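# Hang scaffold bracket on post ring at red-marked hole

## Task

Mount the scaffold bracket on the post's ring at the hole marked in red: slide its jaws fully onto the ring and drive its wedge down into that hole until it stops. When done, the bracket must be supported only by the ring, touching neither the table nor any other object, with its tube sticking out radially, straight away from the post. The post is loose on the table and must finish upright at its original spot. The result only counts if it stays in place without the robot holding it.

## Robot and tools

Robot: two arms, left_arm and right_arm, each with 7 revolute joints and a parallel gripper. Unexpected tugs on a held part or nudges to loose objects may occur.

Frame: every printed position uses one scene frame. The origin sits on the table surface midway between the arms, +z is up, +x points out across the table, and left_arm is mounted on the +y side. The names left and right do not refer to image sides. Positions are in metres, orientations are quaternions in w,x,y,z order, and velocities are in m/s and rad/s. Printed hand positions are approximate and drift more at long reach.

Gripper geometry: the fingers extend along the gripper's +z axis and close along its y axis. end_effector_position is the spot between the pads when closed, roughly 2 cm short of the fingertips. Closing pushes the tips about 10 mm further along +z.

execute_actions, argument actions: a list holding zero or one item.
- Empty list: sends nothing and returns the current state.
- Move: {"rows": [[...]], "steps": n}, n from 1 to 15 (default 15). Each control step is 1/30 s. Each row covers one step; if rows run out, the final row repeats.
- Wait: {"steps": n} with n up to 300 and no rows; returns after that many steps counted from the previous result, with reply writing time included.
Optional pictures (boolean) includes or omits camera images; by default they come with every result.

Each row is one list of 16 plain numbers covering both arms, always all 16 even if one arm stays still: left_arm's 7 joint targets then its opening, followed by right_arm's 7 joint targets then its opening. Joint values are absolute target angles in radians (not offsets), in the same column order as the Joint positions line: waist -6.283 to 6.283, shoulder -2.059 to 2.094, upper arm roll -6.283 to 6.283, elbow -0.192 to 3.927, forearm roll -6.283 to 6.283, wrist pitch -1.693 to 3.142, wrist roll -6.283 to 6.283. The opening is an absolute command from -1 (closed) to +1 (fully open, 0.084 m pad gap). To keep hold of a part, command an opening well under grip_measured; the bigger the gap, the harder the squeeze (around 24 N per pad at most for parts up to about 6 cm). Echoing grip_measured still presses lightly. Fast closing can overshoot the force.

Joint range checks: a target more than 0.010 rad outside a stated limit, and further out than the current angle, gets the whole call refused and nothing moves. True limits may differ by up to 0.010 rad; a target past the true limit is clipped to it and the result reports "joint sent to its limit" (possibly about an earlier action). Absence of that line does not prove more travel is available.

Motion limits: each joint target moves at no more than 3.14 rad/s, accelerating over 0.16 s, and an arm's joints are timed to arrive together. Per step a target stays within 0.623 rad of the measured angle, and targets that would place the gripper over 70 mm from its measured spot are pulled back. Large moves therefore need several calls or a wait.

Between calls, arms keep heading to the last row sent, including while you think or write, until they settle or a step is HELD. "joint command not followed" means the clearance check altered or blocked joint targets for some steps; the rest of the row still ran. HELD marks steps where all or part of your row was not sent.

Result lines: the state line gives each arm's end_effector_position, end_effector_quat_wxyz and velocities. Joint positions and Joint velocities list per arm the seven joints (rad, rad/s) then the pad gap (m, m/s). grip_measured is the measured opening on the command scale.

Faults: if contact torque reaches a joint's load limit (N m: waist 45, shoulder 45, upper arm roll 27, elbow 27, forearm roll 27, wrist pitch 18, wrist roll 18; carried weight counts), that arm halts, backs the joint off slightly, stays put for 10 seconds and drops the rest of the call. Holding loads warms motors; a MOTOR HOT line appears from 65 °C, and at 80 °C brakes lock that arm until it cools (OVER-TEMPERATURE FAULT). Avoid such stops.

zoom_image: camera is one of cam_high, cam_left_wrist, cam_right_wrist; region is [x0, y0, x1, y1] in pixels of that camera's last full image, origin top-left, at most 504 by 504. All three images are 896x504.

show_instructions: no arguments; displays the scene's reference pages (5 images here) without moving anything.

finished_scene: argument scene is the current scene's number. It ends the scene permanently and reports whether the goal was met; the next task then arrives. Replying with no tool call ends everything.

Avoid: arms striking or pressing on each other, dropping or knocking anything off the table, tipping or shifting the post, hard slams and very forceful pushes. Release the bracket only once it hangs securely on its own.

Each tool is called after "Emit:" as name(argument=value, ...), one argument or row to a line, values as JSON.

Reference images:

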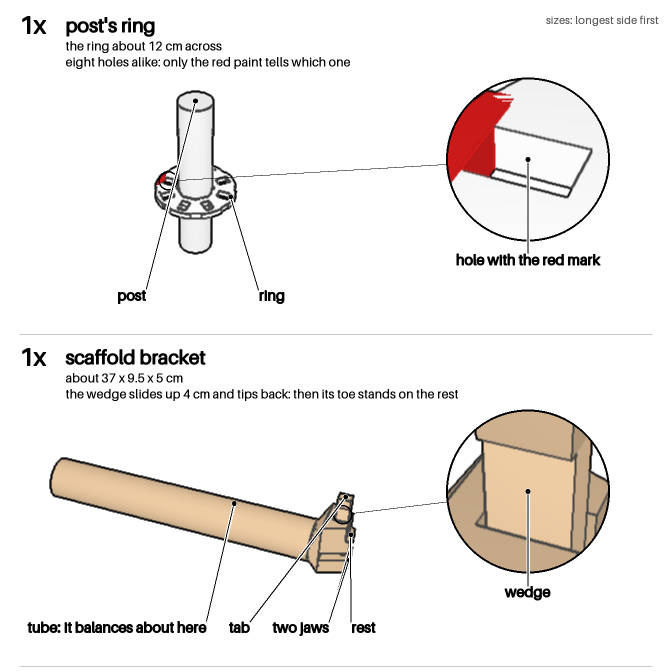

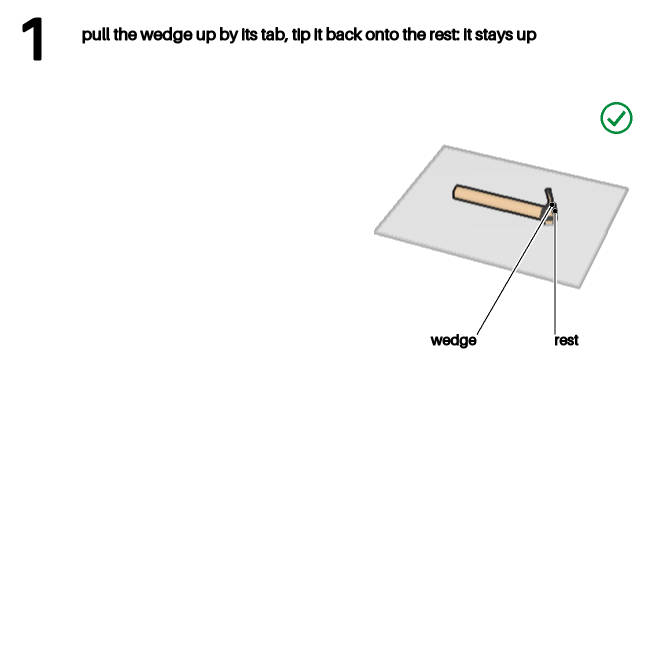

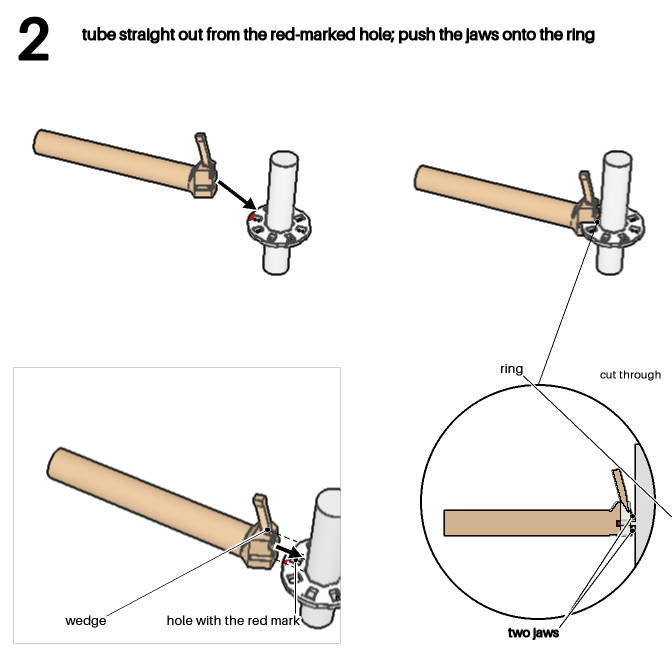

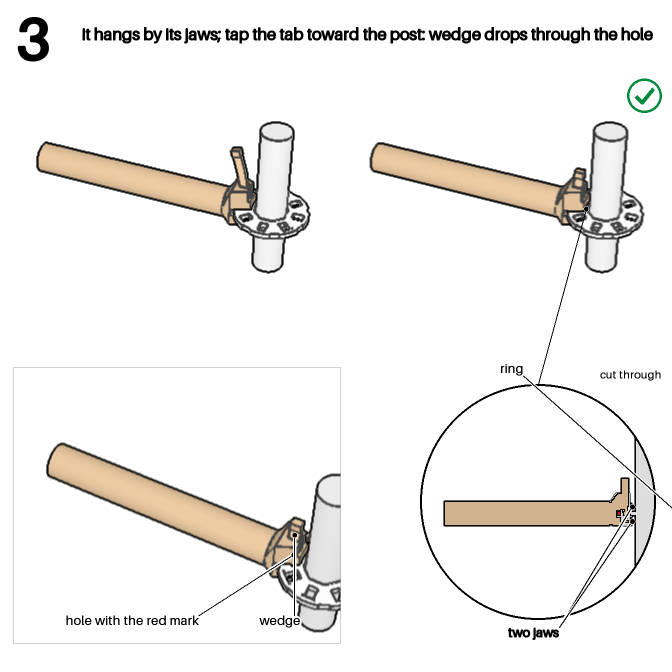

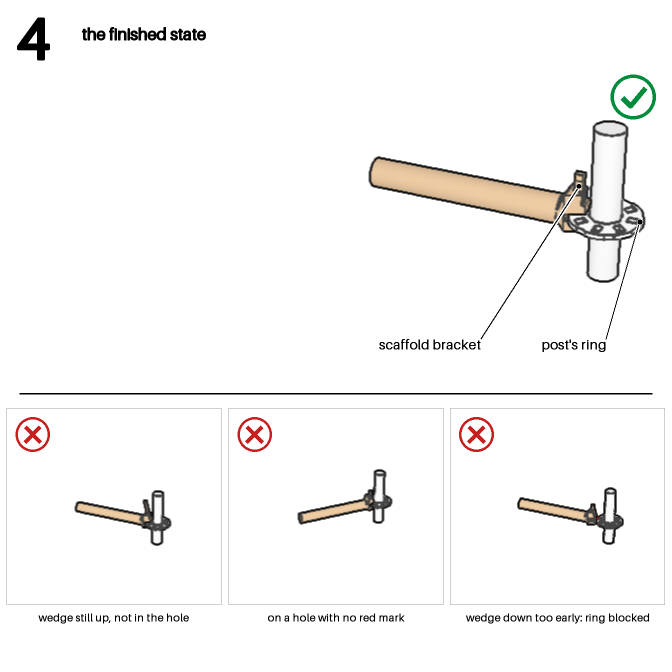

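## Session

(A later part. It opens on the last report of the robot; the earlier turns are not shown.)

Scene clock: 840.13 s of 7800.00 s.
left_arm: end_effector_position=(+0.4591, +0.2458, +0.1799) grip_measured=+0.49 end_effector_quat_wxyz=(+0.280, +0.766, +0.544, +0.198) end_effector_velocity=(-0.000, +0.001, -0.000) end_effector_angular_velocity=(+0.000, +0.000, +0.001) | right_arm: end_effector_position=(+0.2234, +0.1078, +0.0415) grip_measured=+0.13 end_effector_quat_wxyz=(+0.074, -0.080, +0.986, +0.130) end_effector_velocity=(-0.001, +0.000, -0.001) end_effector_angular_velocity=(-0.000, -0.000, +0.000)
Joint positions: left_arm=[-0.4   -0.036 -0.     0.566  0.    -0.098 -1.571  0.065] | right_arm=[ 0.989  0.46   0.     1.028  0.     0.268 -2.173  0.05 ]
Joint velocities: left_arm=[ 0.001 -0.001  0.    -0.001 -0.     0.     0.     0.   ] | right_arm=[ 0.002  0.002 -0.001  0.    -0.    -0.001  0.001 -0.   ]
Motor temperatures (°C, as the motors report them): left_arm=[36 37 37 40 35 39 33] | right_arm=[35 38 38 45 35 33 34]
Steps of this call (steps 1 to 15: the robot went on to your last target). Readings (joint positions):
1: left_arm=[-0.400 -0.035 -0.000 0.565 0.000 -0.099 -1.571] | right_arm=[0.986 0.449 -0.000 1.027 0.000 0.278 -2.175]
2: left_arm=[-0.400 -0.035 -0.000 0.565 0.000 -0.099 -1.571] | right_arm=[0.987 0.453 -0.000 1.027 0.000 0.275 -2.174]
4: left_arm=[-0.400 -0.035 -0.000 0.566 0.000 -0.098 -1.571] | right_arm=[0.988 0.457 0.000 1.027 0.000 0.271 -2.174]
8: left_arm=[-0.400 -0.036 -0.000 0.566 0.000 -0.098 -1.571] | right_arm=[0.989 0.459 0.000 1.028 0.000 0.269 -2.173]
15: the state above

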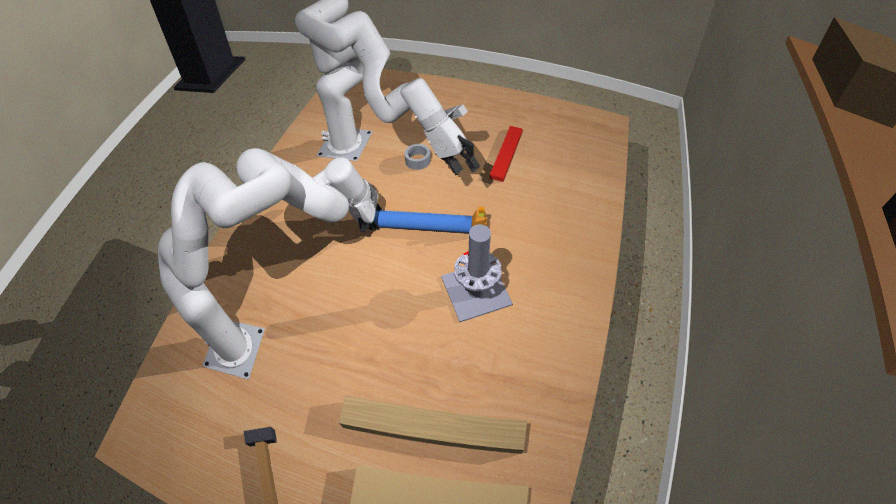

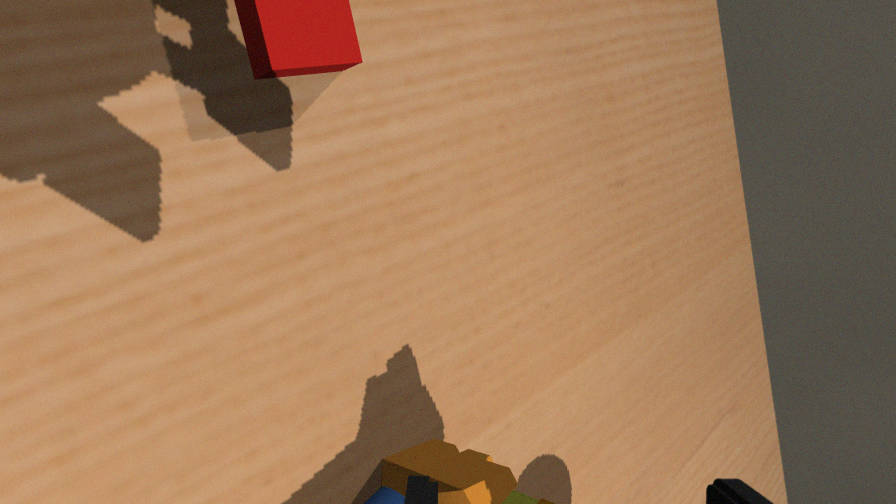

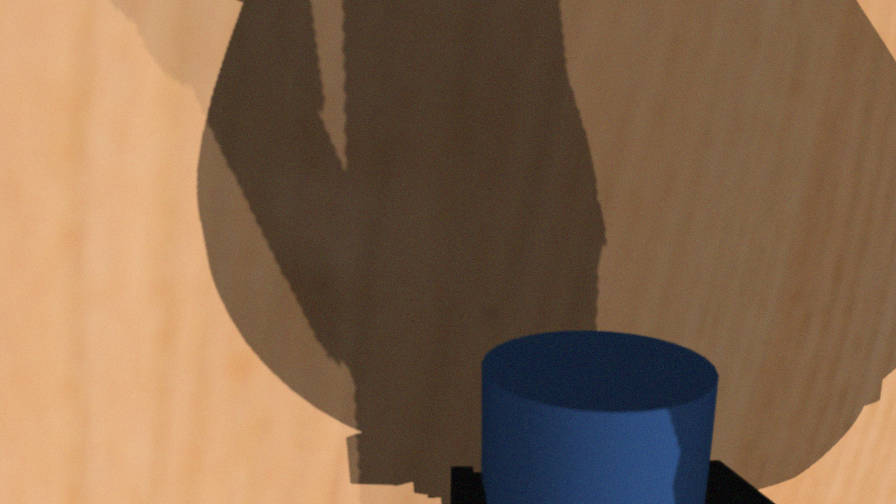

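Emit:
execute_actions(
  actions=[
    {"rows": [[-0.478,0.518,0.0,1.798,0.0,1.280,-0.60,0.0, 0.989,0.463,0.0,1.028,0.0,0.265,-2.172,-1],[-0.478,0.518,0.0,1.798,0.0,1.280,-0.60,0.0, 0.990,0.466,0.0,1.028,0.0,0.262,-2.172,-1],[-0.478,0.518,0.0,1.798,0.0,1.280,-0.60,0.0, 0.990,0.469,0.0,1.029,0.0,0.260,-2.171,-1],[-0.478,0.518,0.0,1.798,0.0,1.280,-0.60,0.0, 0.991,0.472,0.0,1.029,0.0,0.257,-2.171,-1],[-0.478,0.518,0.0,1.798,0.0,1.280,-0.60,0.0, 0.991,0.475,0.0,1.029,0.0,0.254,-2.170,-1],[-0.478,0.518,0.0,1.798,0.0,1.280,-0.60,0.0, 0.9915,0.478,0.0,1.029,0.0,0.251,-2.170,-1]], "steps": 15},
  ],
  pictures=false,
)

Emit:
execute_actions(
  actions=[
    {"steps": 30},
  ],
)

Scene clock: 866.43 s of 7800.00 s.
left_arm: end_effector_position=(+0.5394, +0.1752, +0.1419) grip_measured=-0.01 end_effector_quat_wxyz=(+0.071, +0.968, +0.218, +0.099) end_effector_velocity=(+0.178, -0.119, +0.345) end_effector_angular_velocity=(+0.415, +0.323, -1.095) | right_arm: end_effector_position=(+0.2241, +0.1104, +0.0374) grip_measured=+0.13 end_effector_quat_wxyz=(+0.076, -0.079, +0.985, +0.133) end_effector_velocity=(-0.003, +0.003, -0.003) end_effector_angular_velocity=(-0.002, +0.001, +0.010)
Joint positions: left_arm=[-0.464  0.415 -0.001  1.334  0.     0.673 -0.844  0.044] | right_arm=[ 0.991  0.475 -0.001  1.032 -0.     0.249 -2.17   0.05 ]
Joint velocities: left_arm=[-0.061  0.393 -0.004  1.874  0.     1.941  1.063  0.   ] | right_arm=[ 0.005  0.01   0.003  0.008 -0.001  0.001 -0.002 -0.   ]
Motor temperatures (°C, as the motors report them): left_arm=[36 36 37 42 35 39 33] | right_arm=[35 38 38 44 35 33 34]
Steps of this call (steps 1 to 15: the robot went on to your last target; steps 16 to 90: nothing new was sent; then 22.80 s passed at rest; steps 91 to 105: all 15 steps of this action). Readings (joint positions):
91: left_arm=[-0.400 -0.036 0.000 0.566 -0.000 -0.098 -1.571] | right_arm=[0.989 0.460 0.000 1.028 -0.000 0.268 -2.173]
92: left_arm=[-0.400 -0.033 0.000 0.570 -0.000 -0.093 -1.566] | right_arm=[0.989 0.461 0.000 1.028 0.000 0.267 -2.173]
94: left_arm=[-0.405 0.003 0.001 0.611 -0.000 -0.050 -1.523] | right_arm=[0.990 0.463 0.000 1.029 0.000 0.264 -2.172]
98: left_arm=[-0.430 0.177 0.000 0.825 -0.000 0.163 -1.310] | right_arm=[0.991 0.469 -0.000 1.032 0.000 0.254 -2.170]
105: the state above

Scene clock: 867.43 s of 7800.00 s.
left_arm: end_effector_position=(+0.5332, +0.1690, +0.2201) grip_measured=-0.01 end_effector_quat_wxyz=(-0.000, +0.996, +0.093, -0.000) end_effector_velocity=(+0.000, -0.000, +0.000) end_effector_angular_velocity=(-0.000, -0.001, -0.000) | right_arm: end_effector_position=(+0.2233, +0.1100, +0.0364) grip_measured=+0.13 end_effector_quat_wxyz=(+0.075, -0.080, +0.985, +0.132) end_effector_velocity=(-0.001, +0.000, -0.000) end_effector_angular_velocity=(-0.002, -0.000, +0.004)
Joint positions: left_arm=[-0.478  0.518  0.     1.798  0.     1.28  -0.6    0.044] | right_arm=[ 0.991  0.476 -0.     1.032 -0.     0.251 -2.17   0.05 ]
Joint velocities: left_arm=[-0.     0.    -0.     0.001  0.     0.     0.    -0.   ] | right_arm=[ 0.001  0.    -0.     0.    -0.001  0.002 -0.002 -0.   ]
Motor temperatures (°C, as the motors report them): left_arm=[36 36 37 42 35 39 33] | right_arm=[35 38 38 44 35 33 34]
Steps of this call (steps 1 to 30: the robot went on to your last target). Readings (joint positions):
1: left_arm=[-0.466 0.427 -0.001 1.396 0.000 0.740 -0.814] | right_arm=[0.991 0.475 -0.001 1.032 -0.000 0.249 -2.170]
2: left_arm=[-0.467 0.438 -0.001 1.459 0.000 0.816 -0.788] | right_arm=[0.991 0.475 -0.001 1.032 -0.000 0.249 -2.170]
4: left_arm=[-0.470 0.462 0.000 1.587 0.000 0.982 -0.734] | right_arm=[0.991 0.475 -0.001 1.032 -0.000 0.249 -2.170]
8: left_arm=[-0.476 0.502 -0.000 1.751 -0.000 1.208 -0.634] | right_arm=[0.991 0.476 -0.001 1.032 -0.000 0.249 -2.170]
30: the state above
All arms were judged still, so your last target was given up. Only a new action makes them travel on or press farther. Fingers that are still opening or closing keep moving.

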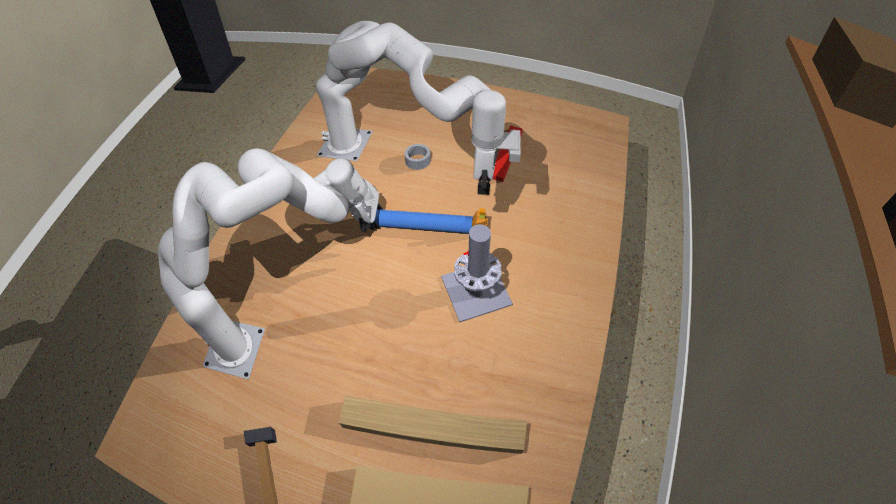

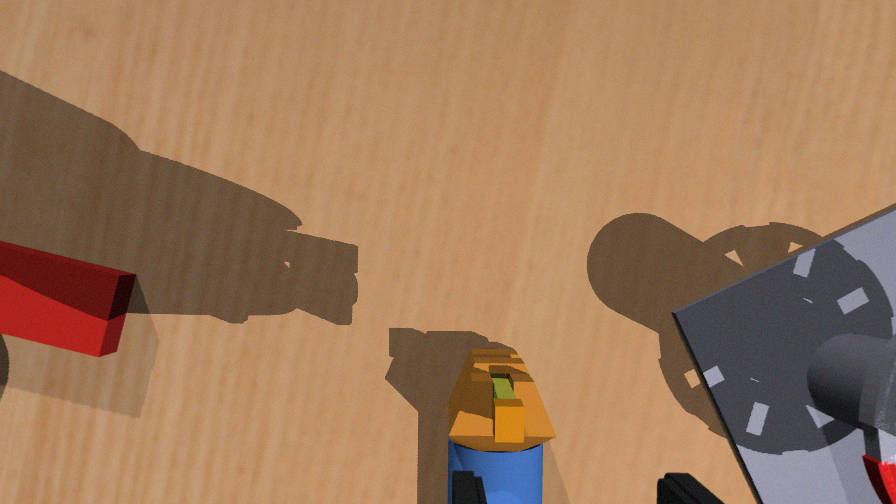

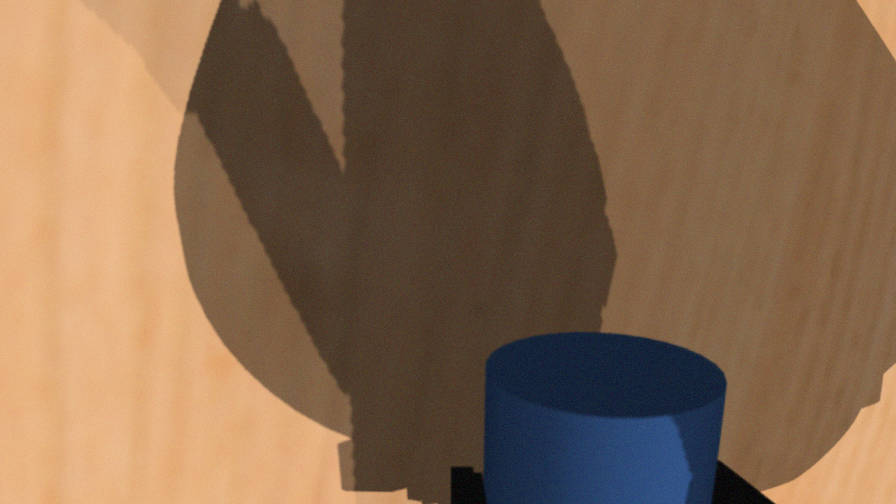

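Emit:
execute_actions(
  actions=[],
)

Scene clock: 895.27 s of 7800.00 s.
left_arm: end_effector_position=(+0.5332, +0.1690, +0.2201) grip_measured=-0.01 end_effector_quat_wxyz=(-0.000, +0.996, +0.093, +0.000) end_effector_velocity=(-0.000, +0.000, -0.001) end_effector_angular_velocity=(+0.000, +0.001, -0.000) | right_arm: end_effector_position=(+0.2230, +0.1101, +0.0364) grip_measured=+0.13 end_effector_quat_wxyz=(+0.075, -0.080, +0.985, +0.132) end_effector_velocity=(+0.001, -0.001, -0.000) end_effector_angular_velocity=(-0.000, +0.001, -0.003)
Joint positions: left_arm=[-0.478  0.518 -0.     1.798  0.     1.28  -0.6    0.044] | right_arm=[ 0.991  0.476 -0.     1.032  0.     0.251 -2.17   0.05 ]
Joint velocities: left_arm=[-0.    -0.     0.    -0.001 -0.    -0.     0.     0.   ] | right_arm=[-0.001  0.    -0.001 -0.     0.002  0.    -0.    -0.   ]
Motor temperatures (°C, as the motors report them): left_arm=[36 37 37 43 35 38 33] | right_arm=[35 37 38 41 35 33 34]
Steps of this call (steps 1 to 90: nothing new was sent; then 24.83 s passed at rest). Readings (joint positions):
1: left_arm=[-0.478 0.518 0.000 1.798 0.000 1.280 -0.600] | right_arm=[0.991 0.476 -0.000 1.032 -0.000 0.251 -2.170]
2: left_arm=[-0.478 0.518 0.000 1.798 -0.000 1.280 -0.600] | right_arm=[0.991 0.476 -0.000 1.032 -0.000 0.251 -2.170]
4: left_arm=[-0.478 0.518 0.000 1.798 -0.000 1.280 -0.600] | right_arm=[0.991 0.476 -0.000 1.032 -0.000 0.251 -2.170]
8: left_arm=[-0.478 0.518 0.000 1.798 0.000 1.280 -0.600] | right_arm=[0.991 0.476 -0.000 1.032 0.000 0.251 -2.170]
90: the state above

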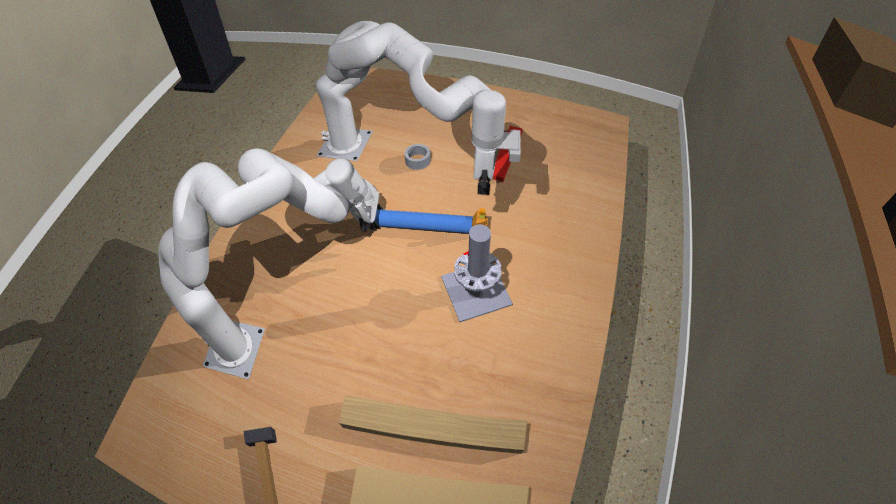

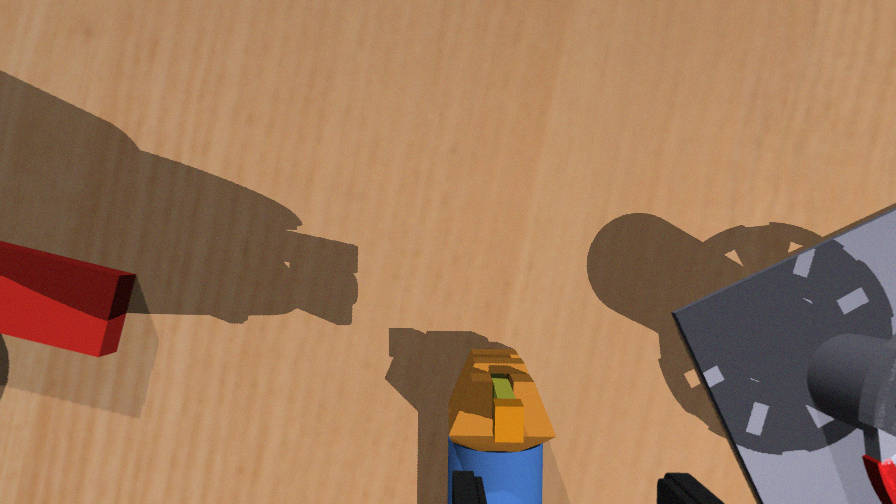

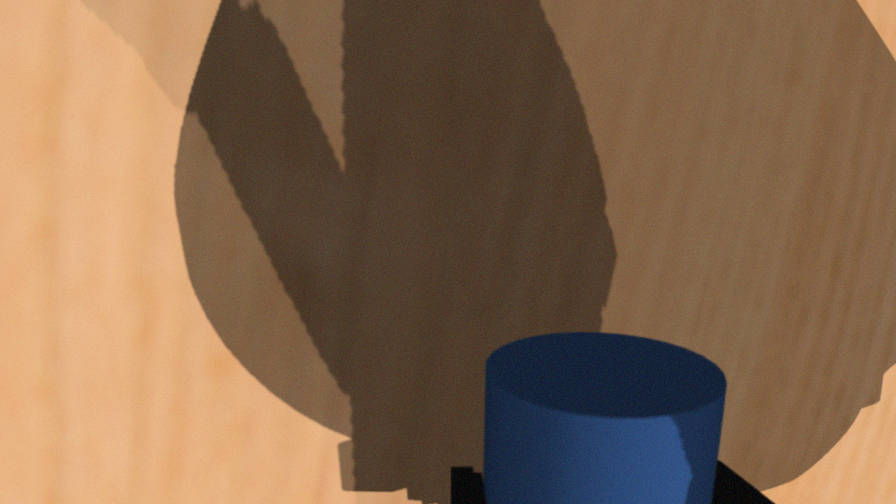

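Emit:
zoom_image(
  camera="cam_left_wrist",
  region=[400, 320, 720, 504],
)

Region (400, 320, 720, 504) of cam_left_wrist's 896x504 image, scaled by 1.575, with more detail than that image has; it fills the top 290 rows of this view, and the rest is white.

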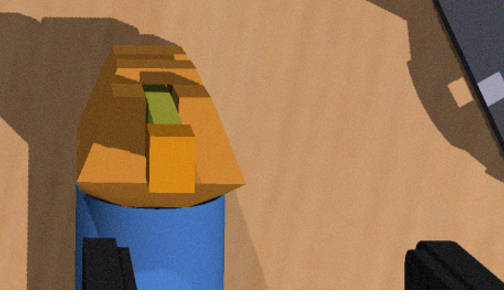

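Emit:
execute_actions(
  actions=[
    {"rows": [[-0.4775,0.514,0,1.755,0,1.241,-0.6,0.0,0.991,0.474,0,1.031,0,0.252,-2.17,-1],[-0.477,0.510,0,1.71,0,1.20,-0.6,0.0,0.991,0.474,0,1.031,0,0.252,-2.17,-1],[-0.4765,0.508,0,1.6675,0,1.1596,-0.5985,0.0,0.991,0.474,0,1.031,0,0.252,-2.17,-1],[-0.4765,0.508,0,1.6675,0,1.1596,-0.5985,0.0,0.991,0.474,0,1.031,0,0.252,-2.17,-1],[-0.4765,0.517,0,1.652,0,1.135,-0.5985,0.0,0.991,0.474,0,1.031,0,0.252,-2.17,-1],[-0.4765,0.526,0,1.636,0,1.11,-0.5985,0.0,0.991,0.474,0,1.031,0,0.252,-2.17,-1],[-0.4765,0.535,0,1.62,0,1.085,-0.5985,0.0,0.991,0.474,0,1.031,0,0.252,-2.17,-1],[-0.4765,0.5432,0,1.6056,0,1.0624,-0.5985,0.0,0.991,0.474,0,1.031,0,0.252,-2.17,-1]], "steps": 15},
  ],
  pictures=false,
)

Emit:
execute_actions(
  actions=[
    {"steps": 10},
  ],
)

Scene clock: 943.93 s of 7800.00 s.
left_arm: end_effector_position=(+0.5263, +0.1730, +0.1416) grip_measured=-0.01 end_effector_quat_wxyz=(-0.000, +0.996, +0.093, -0.001) end_effector_velocity=(+0.022, -0.009, +0.022) end_effector_angular_velocity=(-0.042, -0.096, -0.001) | right_arm: end_effector_position=(+0.2227, +0.1100, +0.0368) grip_measured=+0.13 end_effector_quat_wxyz=(+0.075, -0.080, +0.985, +0.132) end_effector_velocity=(-0.001, -0.001, -0.001) end_effector_angular_velocity=(-0.001, +0.001, +0.000)
Joint positions: left_arm=[-0.477  0.543 -0.     1.609 -0.     1.069 -0.599  0.044] | right_arm=[ 0.991  0.474  0.     1.031  0.     0.252 -2.17   0.05 ]
Joint velocities: left_arm=[-0.    -0.023 -0.     0.003  0.    -0.077  0.001  0.   ] | right_arm=[ 0.001 -0.001  0.    -0.002  0.    -0.     0.    -0.   ]
Motor temperatures (°C, as the motors report them): left_arm=[36 38 37 43 35 38 33] | right_arm=[35 37 38 40 35 34 34]
Steps of this call (steps 1 to 90: nothing new was sent; then 45.17 s passed at rest; steps 91 to 105: all 15 steps of this action). Readings (joint positions):
91: left_arm=[-0.478 0.518 0.000 1.798 -0.000 1.280 -0.600] | right_arm=[0.991 0.476 -0.000 1.032 0.000 0.251 -2.170]
92: left_arm=[-0.478 0.517 -0.000 1.794 0.000 1.275 -0.600] | right_arm=[0.991 0.475 0.000 1.032 0.000 0.251 -2.170]
94: left_arm=[-0.478 0.512 -0.000 1.761 0.000 1.240 -0.600] | right_arm=[0.991 0.475 0.000 1.032 0.000 0.252 -2.170]
98: left_arm=[-0.477 0.520 0.000 1.666 -0.000 1.148 -0.599] | right_arm=[0.991 0.475 0.000 1.032 0.000 0.252 -2.170]
105: the state above

Scene clock: 944.27 s of 7800.00 s.
left_arm: end_effector_position=(+0.5266, +0.1729, +0.1405) grip_measured=-0.01 end_effector_quat_wxyz=(+0.000, +0.996, +0.093, +0.000) end_effector_velocity=(-0.000, +0.001, -0.002) end_effector_angular_velocity=(+0.001, +0.002, +0.002) | right_arm: end_effector_position=(+0.2227, +0.1099, +0.0368) grip_measured=+0.13 end_effector_quat_wxyz=(+0.075, -0.080, +0.985, +0.132) end_effector_velocity=(+0.000, -0.000, -0.000) end_effector_angular_velocity=(-0.000, +0.000, -0.000)
Joint positions: left_arm=[-0.477  0.543  0.     1.606  0.     1.063 -0.599  0.044] | right_arm=[ 0.991  0.474  0.     1.031  0.     0.252 -2.17   0.05 ]
Joint velocities: left_arm=[ 0.     0.001  0.001 -0.003  0.    -0.002 -0.001  0.   ] | right_arm=[-0.001  0.    -0.    -0.     0.001  0.    -0.001  0.   ]
Motor temperatures (°C, as the motors report them): left_arm=[36 38 37 43 35 38 33] | right_arm=[35 37 38 40 35 34 34]
Steps of this call (steps 1 to 10: the robot went on to your last target). Readings (joint positions):
1: left_arm=[-0.477 0.542 -0.000 1.610 0.000 1.066 -0.599] | right_arm=[0.991 0.474 0.000 1.031 0.000 0.252 -2.170]
2: left_arm=[-0.477 0.542 -0.000 1.609 0.000 1.065 -0.599] | right_arm=[0.991 0.474 0.000 1.031 0.000 0.252 -2.170]
4: left_arm=[-0.477 0.542 -0.000 1.608 0.000 1.064 -0.599] | right_arm=[0.991 0.474 0.000 1.031 0.000 0.252 -2.170]
8: left_arm=[-0.477 0.543 0.000 1.606 0.000 1.063 -0.599] | right_arm=[0.991 0.474 0.000 1.031 0.000 0.252 -2.170]
10: the state above

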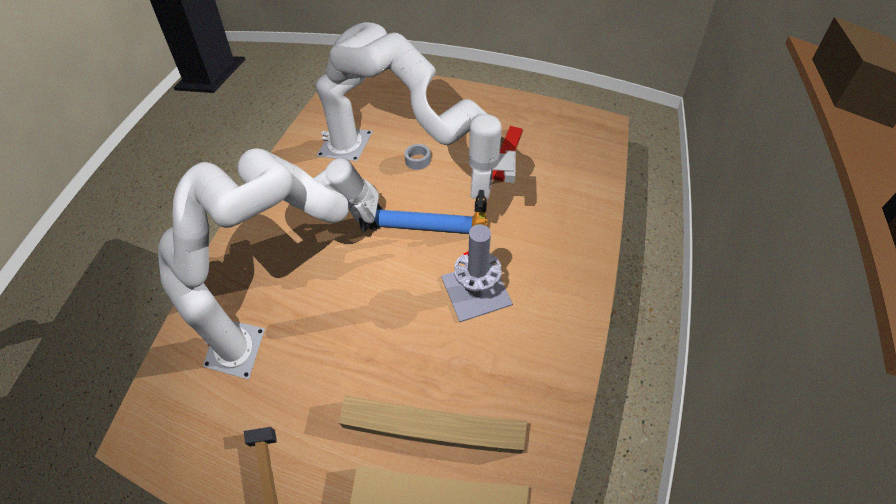

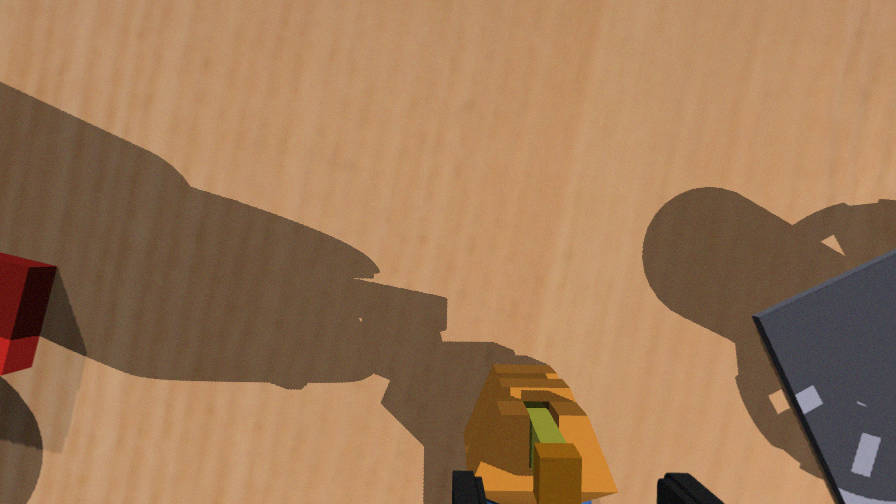

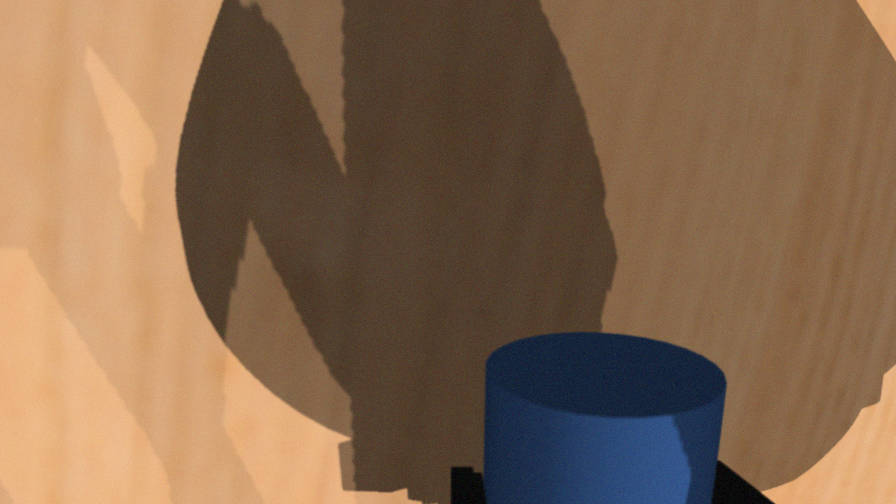

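Emit:
zoom_image(
  camera="cam_left_wrist",
  region=[440, 350, 740, 504],
)

Region (440, 350, 740, 504) of cam_left_wrist's 896x504 image, scaled by 1.680, with more detail than that image has; it fills the top 259 rows of this view, and the rest is white.

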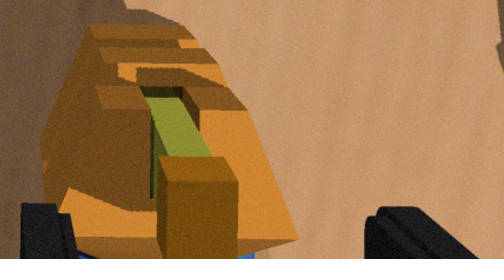

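Emit:
execute_actions(
  actions=[
    {"rows": [[-0.4765,0.549,0,1.5995,0,1.0505,-0.5985,-0.2,0.991,0.474,0,1.031,0,0.252,-2.17,-1],[-0.4765,0.5545,0,1.5935,0,1.039,-0.5985,-0.3,0.991,0.474,0,1.031,0,0.252,-2.17,-1],[-0.4765,0.560,0,1.5875,0,1.0275,-0.5985,-0.3,0.991,0.474,0,1.031,0,0.252,-2.17,-1],[-0.4765,0.5657,0,1.5815,0,1.0158,-0.5985,-0.3,0.991,0.474,0,1.031,0,0.252,-2.17,-1],[-0.4765,0.572,0,1.5765,0,1.0045,-0.5985,-0.3,0.991,0.474,0,1.031,0,0.252,-2.17,-1],[-0.4765,0.5784,0,1.5717,0,0.9933,-0.5985,-0.3,0.991,0.474,0,1.031,0,0.252,-2.17,-1],[-0.4765,0.5848,0,1.5668,0,0.982,-0.5985,-0.3,0.991,0.474,0,1.031,0,0.252,-2.17,-1],[-0.4765,0.5911,0,1.5619,0,0.9708,-0.5985,-0.3,0.991,0.474,0,1.031,0,0.252,-2.17,-1]], "steps": 15},
  ],
  pictures=false,
)

Emit:
execute_actions(
  actions=[
    {"steps": 10},
  ],
)

Scene clock: 969.23 s of 7800.00 s.
left_arm: end_effector_position=(+0.5264, +0.1730, +0.1009) grip_measured=-0.32 end_effector_quat_wxyz=(-0.000, +0.996, +0.093, -0.000) end_effector_velocity=(+0.013, -0.005, +0.011) end_effector_angular_velocity=(-0.020, -0.047, -0.000) | right_arm: end_effector_position=(+0.2231, +0.1098, +0.0369) grip_measured=+0.13 end_effector_quat_wxyz=(+0.075, -0.080, +0.985, +0.132) end_effector_velocity=(-0.001, +0.000, -0.000) end_effector_angular_velocity=(-0.001, -0.000, +0.003)
Joint positions: left_arm=[-0.476  0.59   0.     1.563 -0.     0.973 -0.598  0.03 ] | right_arm=[ 0.991  0.474  0.     1.031 -0.     0.252 -2.17   0.05 ]
Joint velocities: left_arm=[ 0.    -0.007  0.     0.012  0.    -0.032  0.     0.   ] | right_arm=[ 0.001  0.     0.    -0.    -0.001  0.    -0.     0.   ]
Motor temperatures (°C, as the motors report them): left_arm=[36 38 37 43 35 38 33] | right_arm=[35 37 38 40 35 34 34]
Steps of this call (steps 1 to 15: the robot went on to your last target; steps 16 to 90: nothing new was sent; then 21.47 s passed at rest; steps 91 to 105: all 15 steps of this action). Readings (joint positions):
91: left_arm=[-0.476 0.543 0.000 1.606 -0.000 1.062 -0.599] | right_arm=[0.991 0.474 0.000 1.031 -0.000 0.252 -2.170]
92: left_arm=[-0.477 0.544 -0.000 1.605 0.000 1.059 -0.599] | right_arm=[0.991 0.474 0.000 1.031 -0.000 0.252 -2.170]
94: left_arm=[-0.477 0.549 -0.000 1.599 0.000 1.046 -0.598] | right_arm=[0.991 0.474 0.000 1.031 -0.000 0.252 -2.170]
98: left_arm=[-0.477 0.572 -0.000 1.577 -0.000 1.007 -0.599] | right_arm=[0.991 0.474 0.000 1.031 -0.000 0.252 -2.170]
105: the state above

Scene clock: 969.57 s of 7800.00 s.
left_arm: end_effector_position=(+0.5266, +0.1729, +0.1003) grip_measured=-0.32 end_effector_quat_wxyz=(+0.000, +0.996, +0.093, +0.000) end_effector_velocity=(+0.000, +0.000, -0.000) end_effector_angular_velocity=(-0.000, -0.000, -0.000) | right_arm: end_effector_position=(+0.2231, +0.1098, +0.0369) grip_measured=+0.13 end_effector_quat_wxyz=(+0.075, -0.080, +0.985, +0.132) end_effector_velocity=(+0.000, +0.000, +0.000) end_effector_angular_velocity=(+0.000, -0.001, +0.001)
Joint positions: left_arm=[-0.476  0.591  0.     1.562  0.     0.971 -0.599  0.03 ] | right_arm=[ 0.991  0.474  0.     1.031 -0.     0.252 -2.17   0.05 ]
Joint velocities: left_arm=[ 0.001  0.001 -0.     0.001  0.    -0.001  0.    -0.   ] | right_arm=[ 0.    -0.    -0.     0.    -0.001  0.    -0.001  0.   ]
Motor temperatures (°C, as the motors report them): left_arm=[36 38 37 43 35 38 33] | right_arm=[35 37 38 40 35 34 34]
Steps of this call (steps 1 to 10: the robot went on to your last target). Readings (joint positions):
1: left_arm=[-0.477 0.590 -0.000 1.563 0.000 0.972 -0.598] | right_arm=[0.991 0.474 0.000 1.031 -0.000 0.252 -2.170]
2: left_arm=[-0.477 0.590 -0.000 1.563 0.000 0.972 -0.598] | right_arm=[0.991 0.474 0.000 1.031 -0.000 0.252 -2.170]
4: left_arm=[-0.477 0.590 -0.000 1.563 0.000 0.971 -0.598] | right_arm=[0.991 0.474 0.000 1.031 -0.000 0.252 -2.170]
8: left_arm=[-0.476 0.591 0.000 1.562 0.000 0.971 -0.599] | right_arm=[0.991 0.474 0.000 1.031 -0.000 0.252 -2.170]
10: the state above

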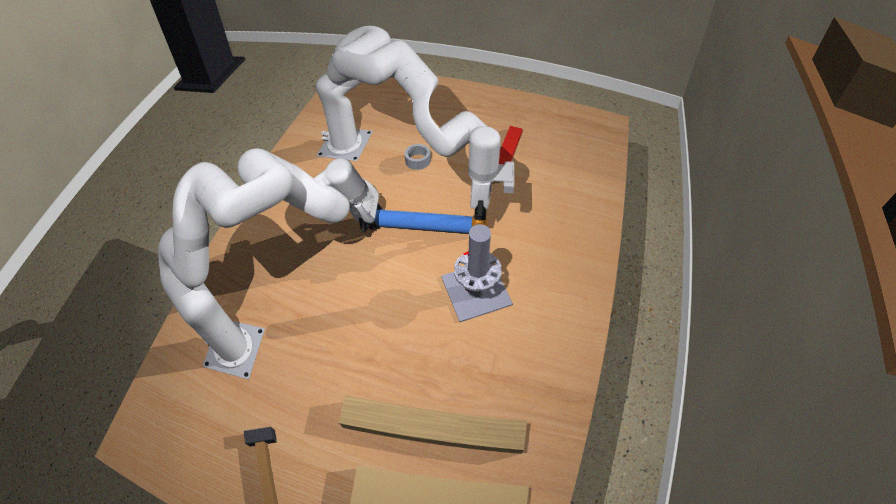

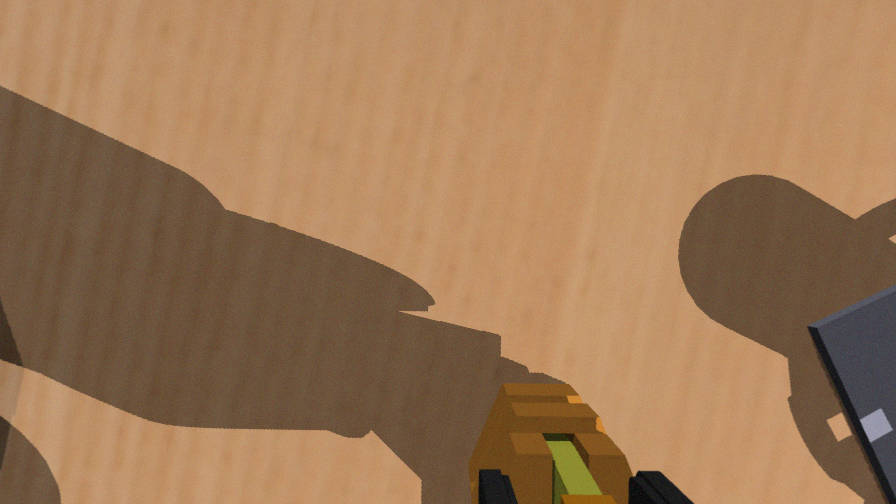

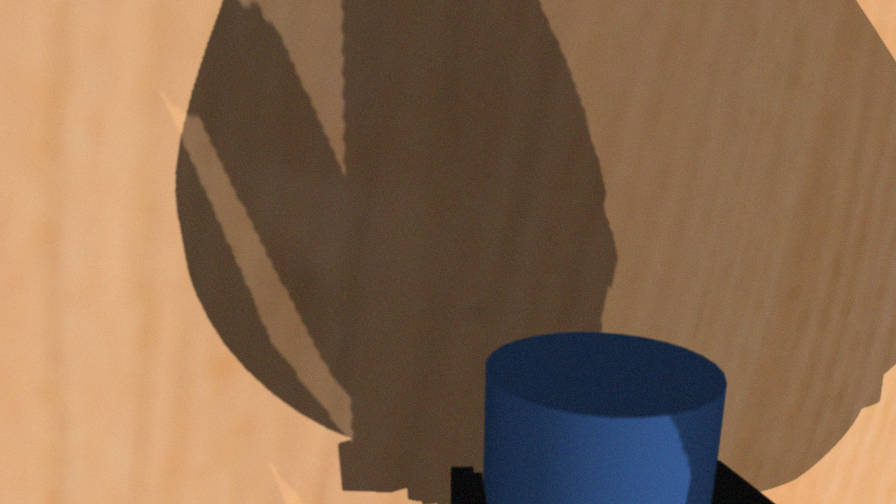

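Emit:
execute_actions(
  actions=[
    {"rows": [[-0.478,0.5915,0,1.563,0,0.9715,-0.600,-0.4,0.991,0.474,0,1.031,0,0.252,-2.17,-1],[-0.479,0.592,0,1.564,0,0.972,-0.601,-0.5,0.991,0.474,0,1.031,0,0.252,-2.17,-1],[-0.479,0.592,0,1.564,0,0.972,-0.601,-0.55,0.991,0.474,0,1.031,0,0.252,-2.17,-1],[-0.479,0.592,0,1.564,0,0.972,-0.601,-0.6,0.991,0.474,0,1.031,0,0.252,-2.17,-1],[-0.479,0.592,0,1.564,0,0.972,-0.601,-0.65,0.991,0.474,0,1.031,0,0.252,-2.17,-1],[-0.479,0.592,0,1.564,0,0.972,-0.601,-0.7,0.991,0.474,0,1.031,0,0.252,-2.17,-1],[-0.479,0.592,0,1.564,0,0.972,-0.601,-0.75,0.991,0.474,0,1.031,0,0.252,-2.17,-1],[-0.479,0.592,0,1.564,0,0.972,-0.601,-0.8,0.991,0.474,0,1.031,0,0.252,-2.17,-1],[-0.479,0.592,0,1.564,0,0.972,-0.601,-0.85,0.991,0.474,0,1.031,0,0.252,-2.17,-1],[-0.479,0.592,0,1.564,0,0.972,-0.601,-0.9,0.991,0.474,0,1.031,0,0.252,-2.17,-1]], "steps": 15},
  ],
  pictures=false,
)

Emit:
execute_actions(
  actions=[
    {"steps": 15},
  ],
)

Scene clock: 996.77 s of 7800.00 s.
left_arm: end_effector_position=(+0.5262, +0.1707, +0.1004) grip_measured=-0.74 end_effector_quat_wxyz=(+0.000, +0.996, +0.092, +0.000) end_effector_velocity=(+0.000, +0.000, +0.001) end_effector_angular_velocity=(+0.001, -0.001, +0.001) | right_arm: end_effector_position=(+0.2230, +0.1098, +0.0369) grip_measured=+0.13 end_effector_quat_wxyz=(+0.075, -0.080, +0.985, +0.132) end_effector_velocity=(+0.001, -0.000, +0.000) end_effector_angular_velocity=(+0.001, -0.000, -0.001)
Joint positions: left_arm=[-0.479  0.592 -0.001  1.564 -0.     0.971 -0.601  0.012] | right_arm=[ 0.991  0.474  0.     1.031 -0.     0.252 -2.17   0.05 ]
Joint velocities: left_arm=[-0.    -0.     0.001  0.001  0.001  0.001 -0.001  0.   ] | right_arm=[-0.001 -0.    -0.     0.     0.001 -0.    -0.     0.   ]
Motor temperatures (°C, as the motors report them): left_arm=[36 38 37 43 35 38 33] | right_arm=[35 37 38 40 35 33 34]
Steps of this call (steps 1 to 15: the robot went on to your last target; steps 16 to 110: nothing new was sent; then 23.03 s passed at rest; steps 111 to 125: all 15 steps of this action). Readings (joint positions):
111: left_arm=[-0.477 0.591 0.000 1.562 -0.000 0.971 -0.599] | right_arm=[0.991 0.474 0.000 1.031 -0.000 0.252 -2.170]
112: left_arm=[-0.477 0.591 0.000 1.562 0.000 0.971 -0.599] | right_arm=[0.991 0.474 0.000 1.031 -0.000 0.252 -2.170]
114: left_arm=[-0.478 0.592 0.000 1.563 0.000 0.972 -0.600] | right_arm=[0.991 0.474 0.000 1.031 0.000 0.252 -2.170]
118: left_arm=[-0.479 0.592 -0.001 1.564 -0.000 0.971 -0.601] | right_arm=[0.991 0.474 0.000 1.031 -0.000 0.252 -2.170]
125: the state above

Scene clock: 997.27 s of 7800.00 s.
left_arm: end_effector_position=(+0.5261, +0.1711, +0.1004) grip_measured=-0.74 end_effector_quat_wxyz=(+0.000, +0.996, +0.093, +0.000) end_effector_velocity=(+0.001, +0.001, +0.000) end_effector_angular_velocity=(+0.001, -0.001, +0.001) | right_arm: end_effector_position=(+0.2230, +0.1098, +0.0369) grip_measured=+0.13 end_effector_quat_wxyz=(+0.075, -0.080, +0.985, +0.132) end_effector_velocity=(-0.000, +0.000, +0.001) end_effector_angular_velocity=(+0.001, -0.001, +0.001)
Joint positions: left_arm=[-0.479  0.592 -0.     1.564 -0.     0.972 -0.601  0.012] | right_arm=[ 0.991  0.474  0.     1.031 -0.     0.252 -2.17   0.05 ]
Joint velocities: left_arm=[ 0.    -0.     0.001  0.001  0.     0.001  0.    -0.   ] | right_arm=[ 0.001 -0.001  0.    -0.    -0.    -0.    -0.     0.   ]
Motor temperatures (°C, as the motors report them): left_arm=[36 38 37 43 35 38 33] | right_arm=[35 37 38 40 35 33 34]
Steps of this call (steps 1 to 15: the robot went on to your last target). Readings (joint positions):
1: left_arm=[-0.479 0.592 -0.001 1.564 -0.000 0.971 -0.601] | right_arm=[0.991 0.474 0.000 1.031 -0.000 0.252 -2.170]
2: left_arm=[-0.479 0.592 -0.001 1.564 -0.000 0.972 -0.601] | right_arm=[0.991 0.474 0.000 1.031 -0.000 0.252 -2.170]
4: left_arm=[-0.479 0.592 -0.001 1.564 -0.000 0.972 -0.601] | right_arm=[0.991 0.474 0.000 1.031 -0.000 0.252 -2.170]
8: left_arm=[-0.479 0.592 -0.000 1.564 -0.000 0.972 -0.601] | right_arm=[0.991 0.474 0.000 1.031 -0.000 0.252 -2.170]
15: the state above
All arms were judged still, so your last target was given up. Only a new action makes them travel on or press farther. Fingers that are still opening or closing keep moving.

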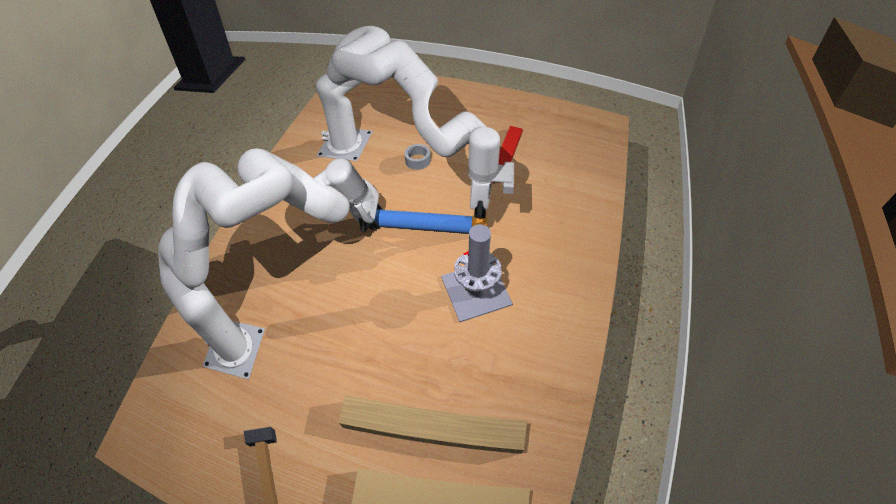

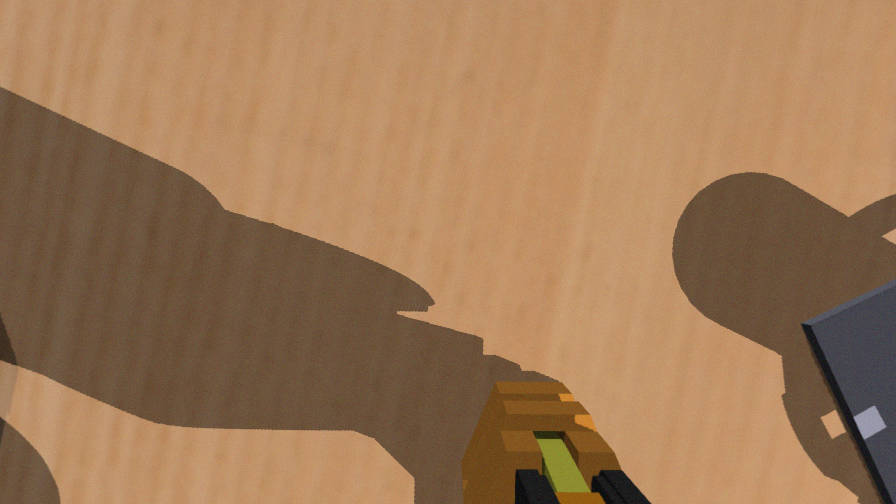

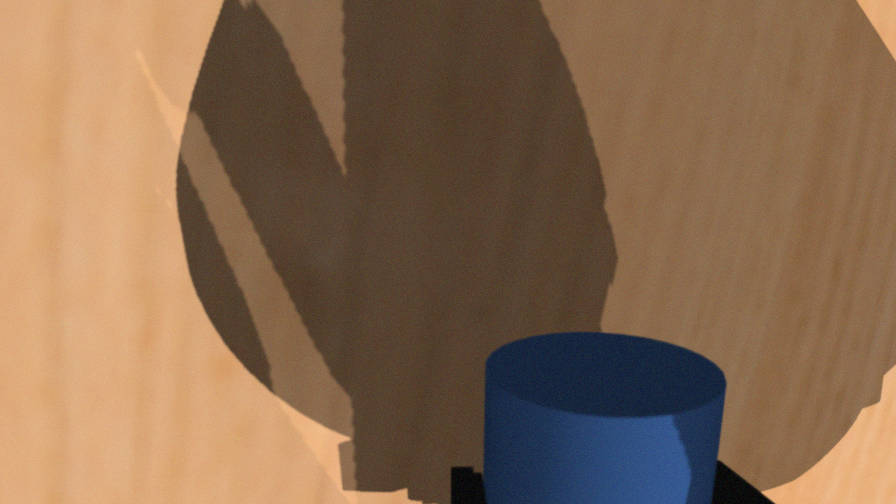

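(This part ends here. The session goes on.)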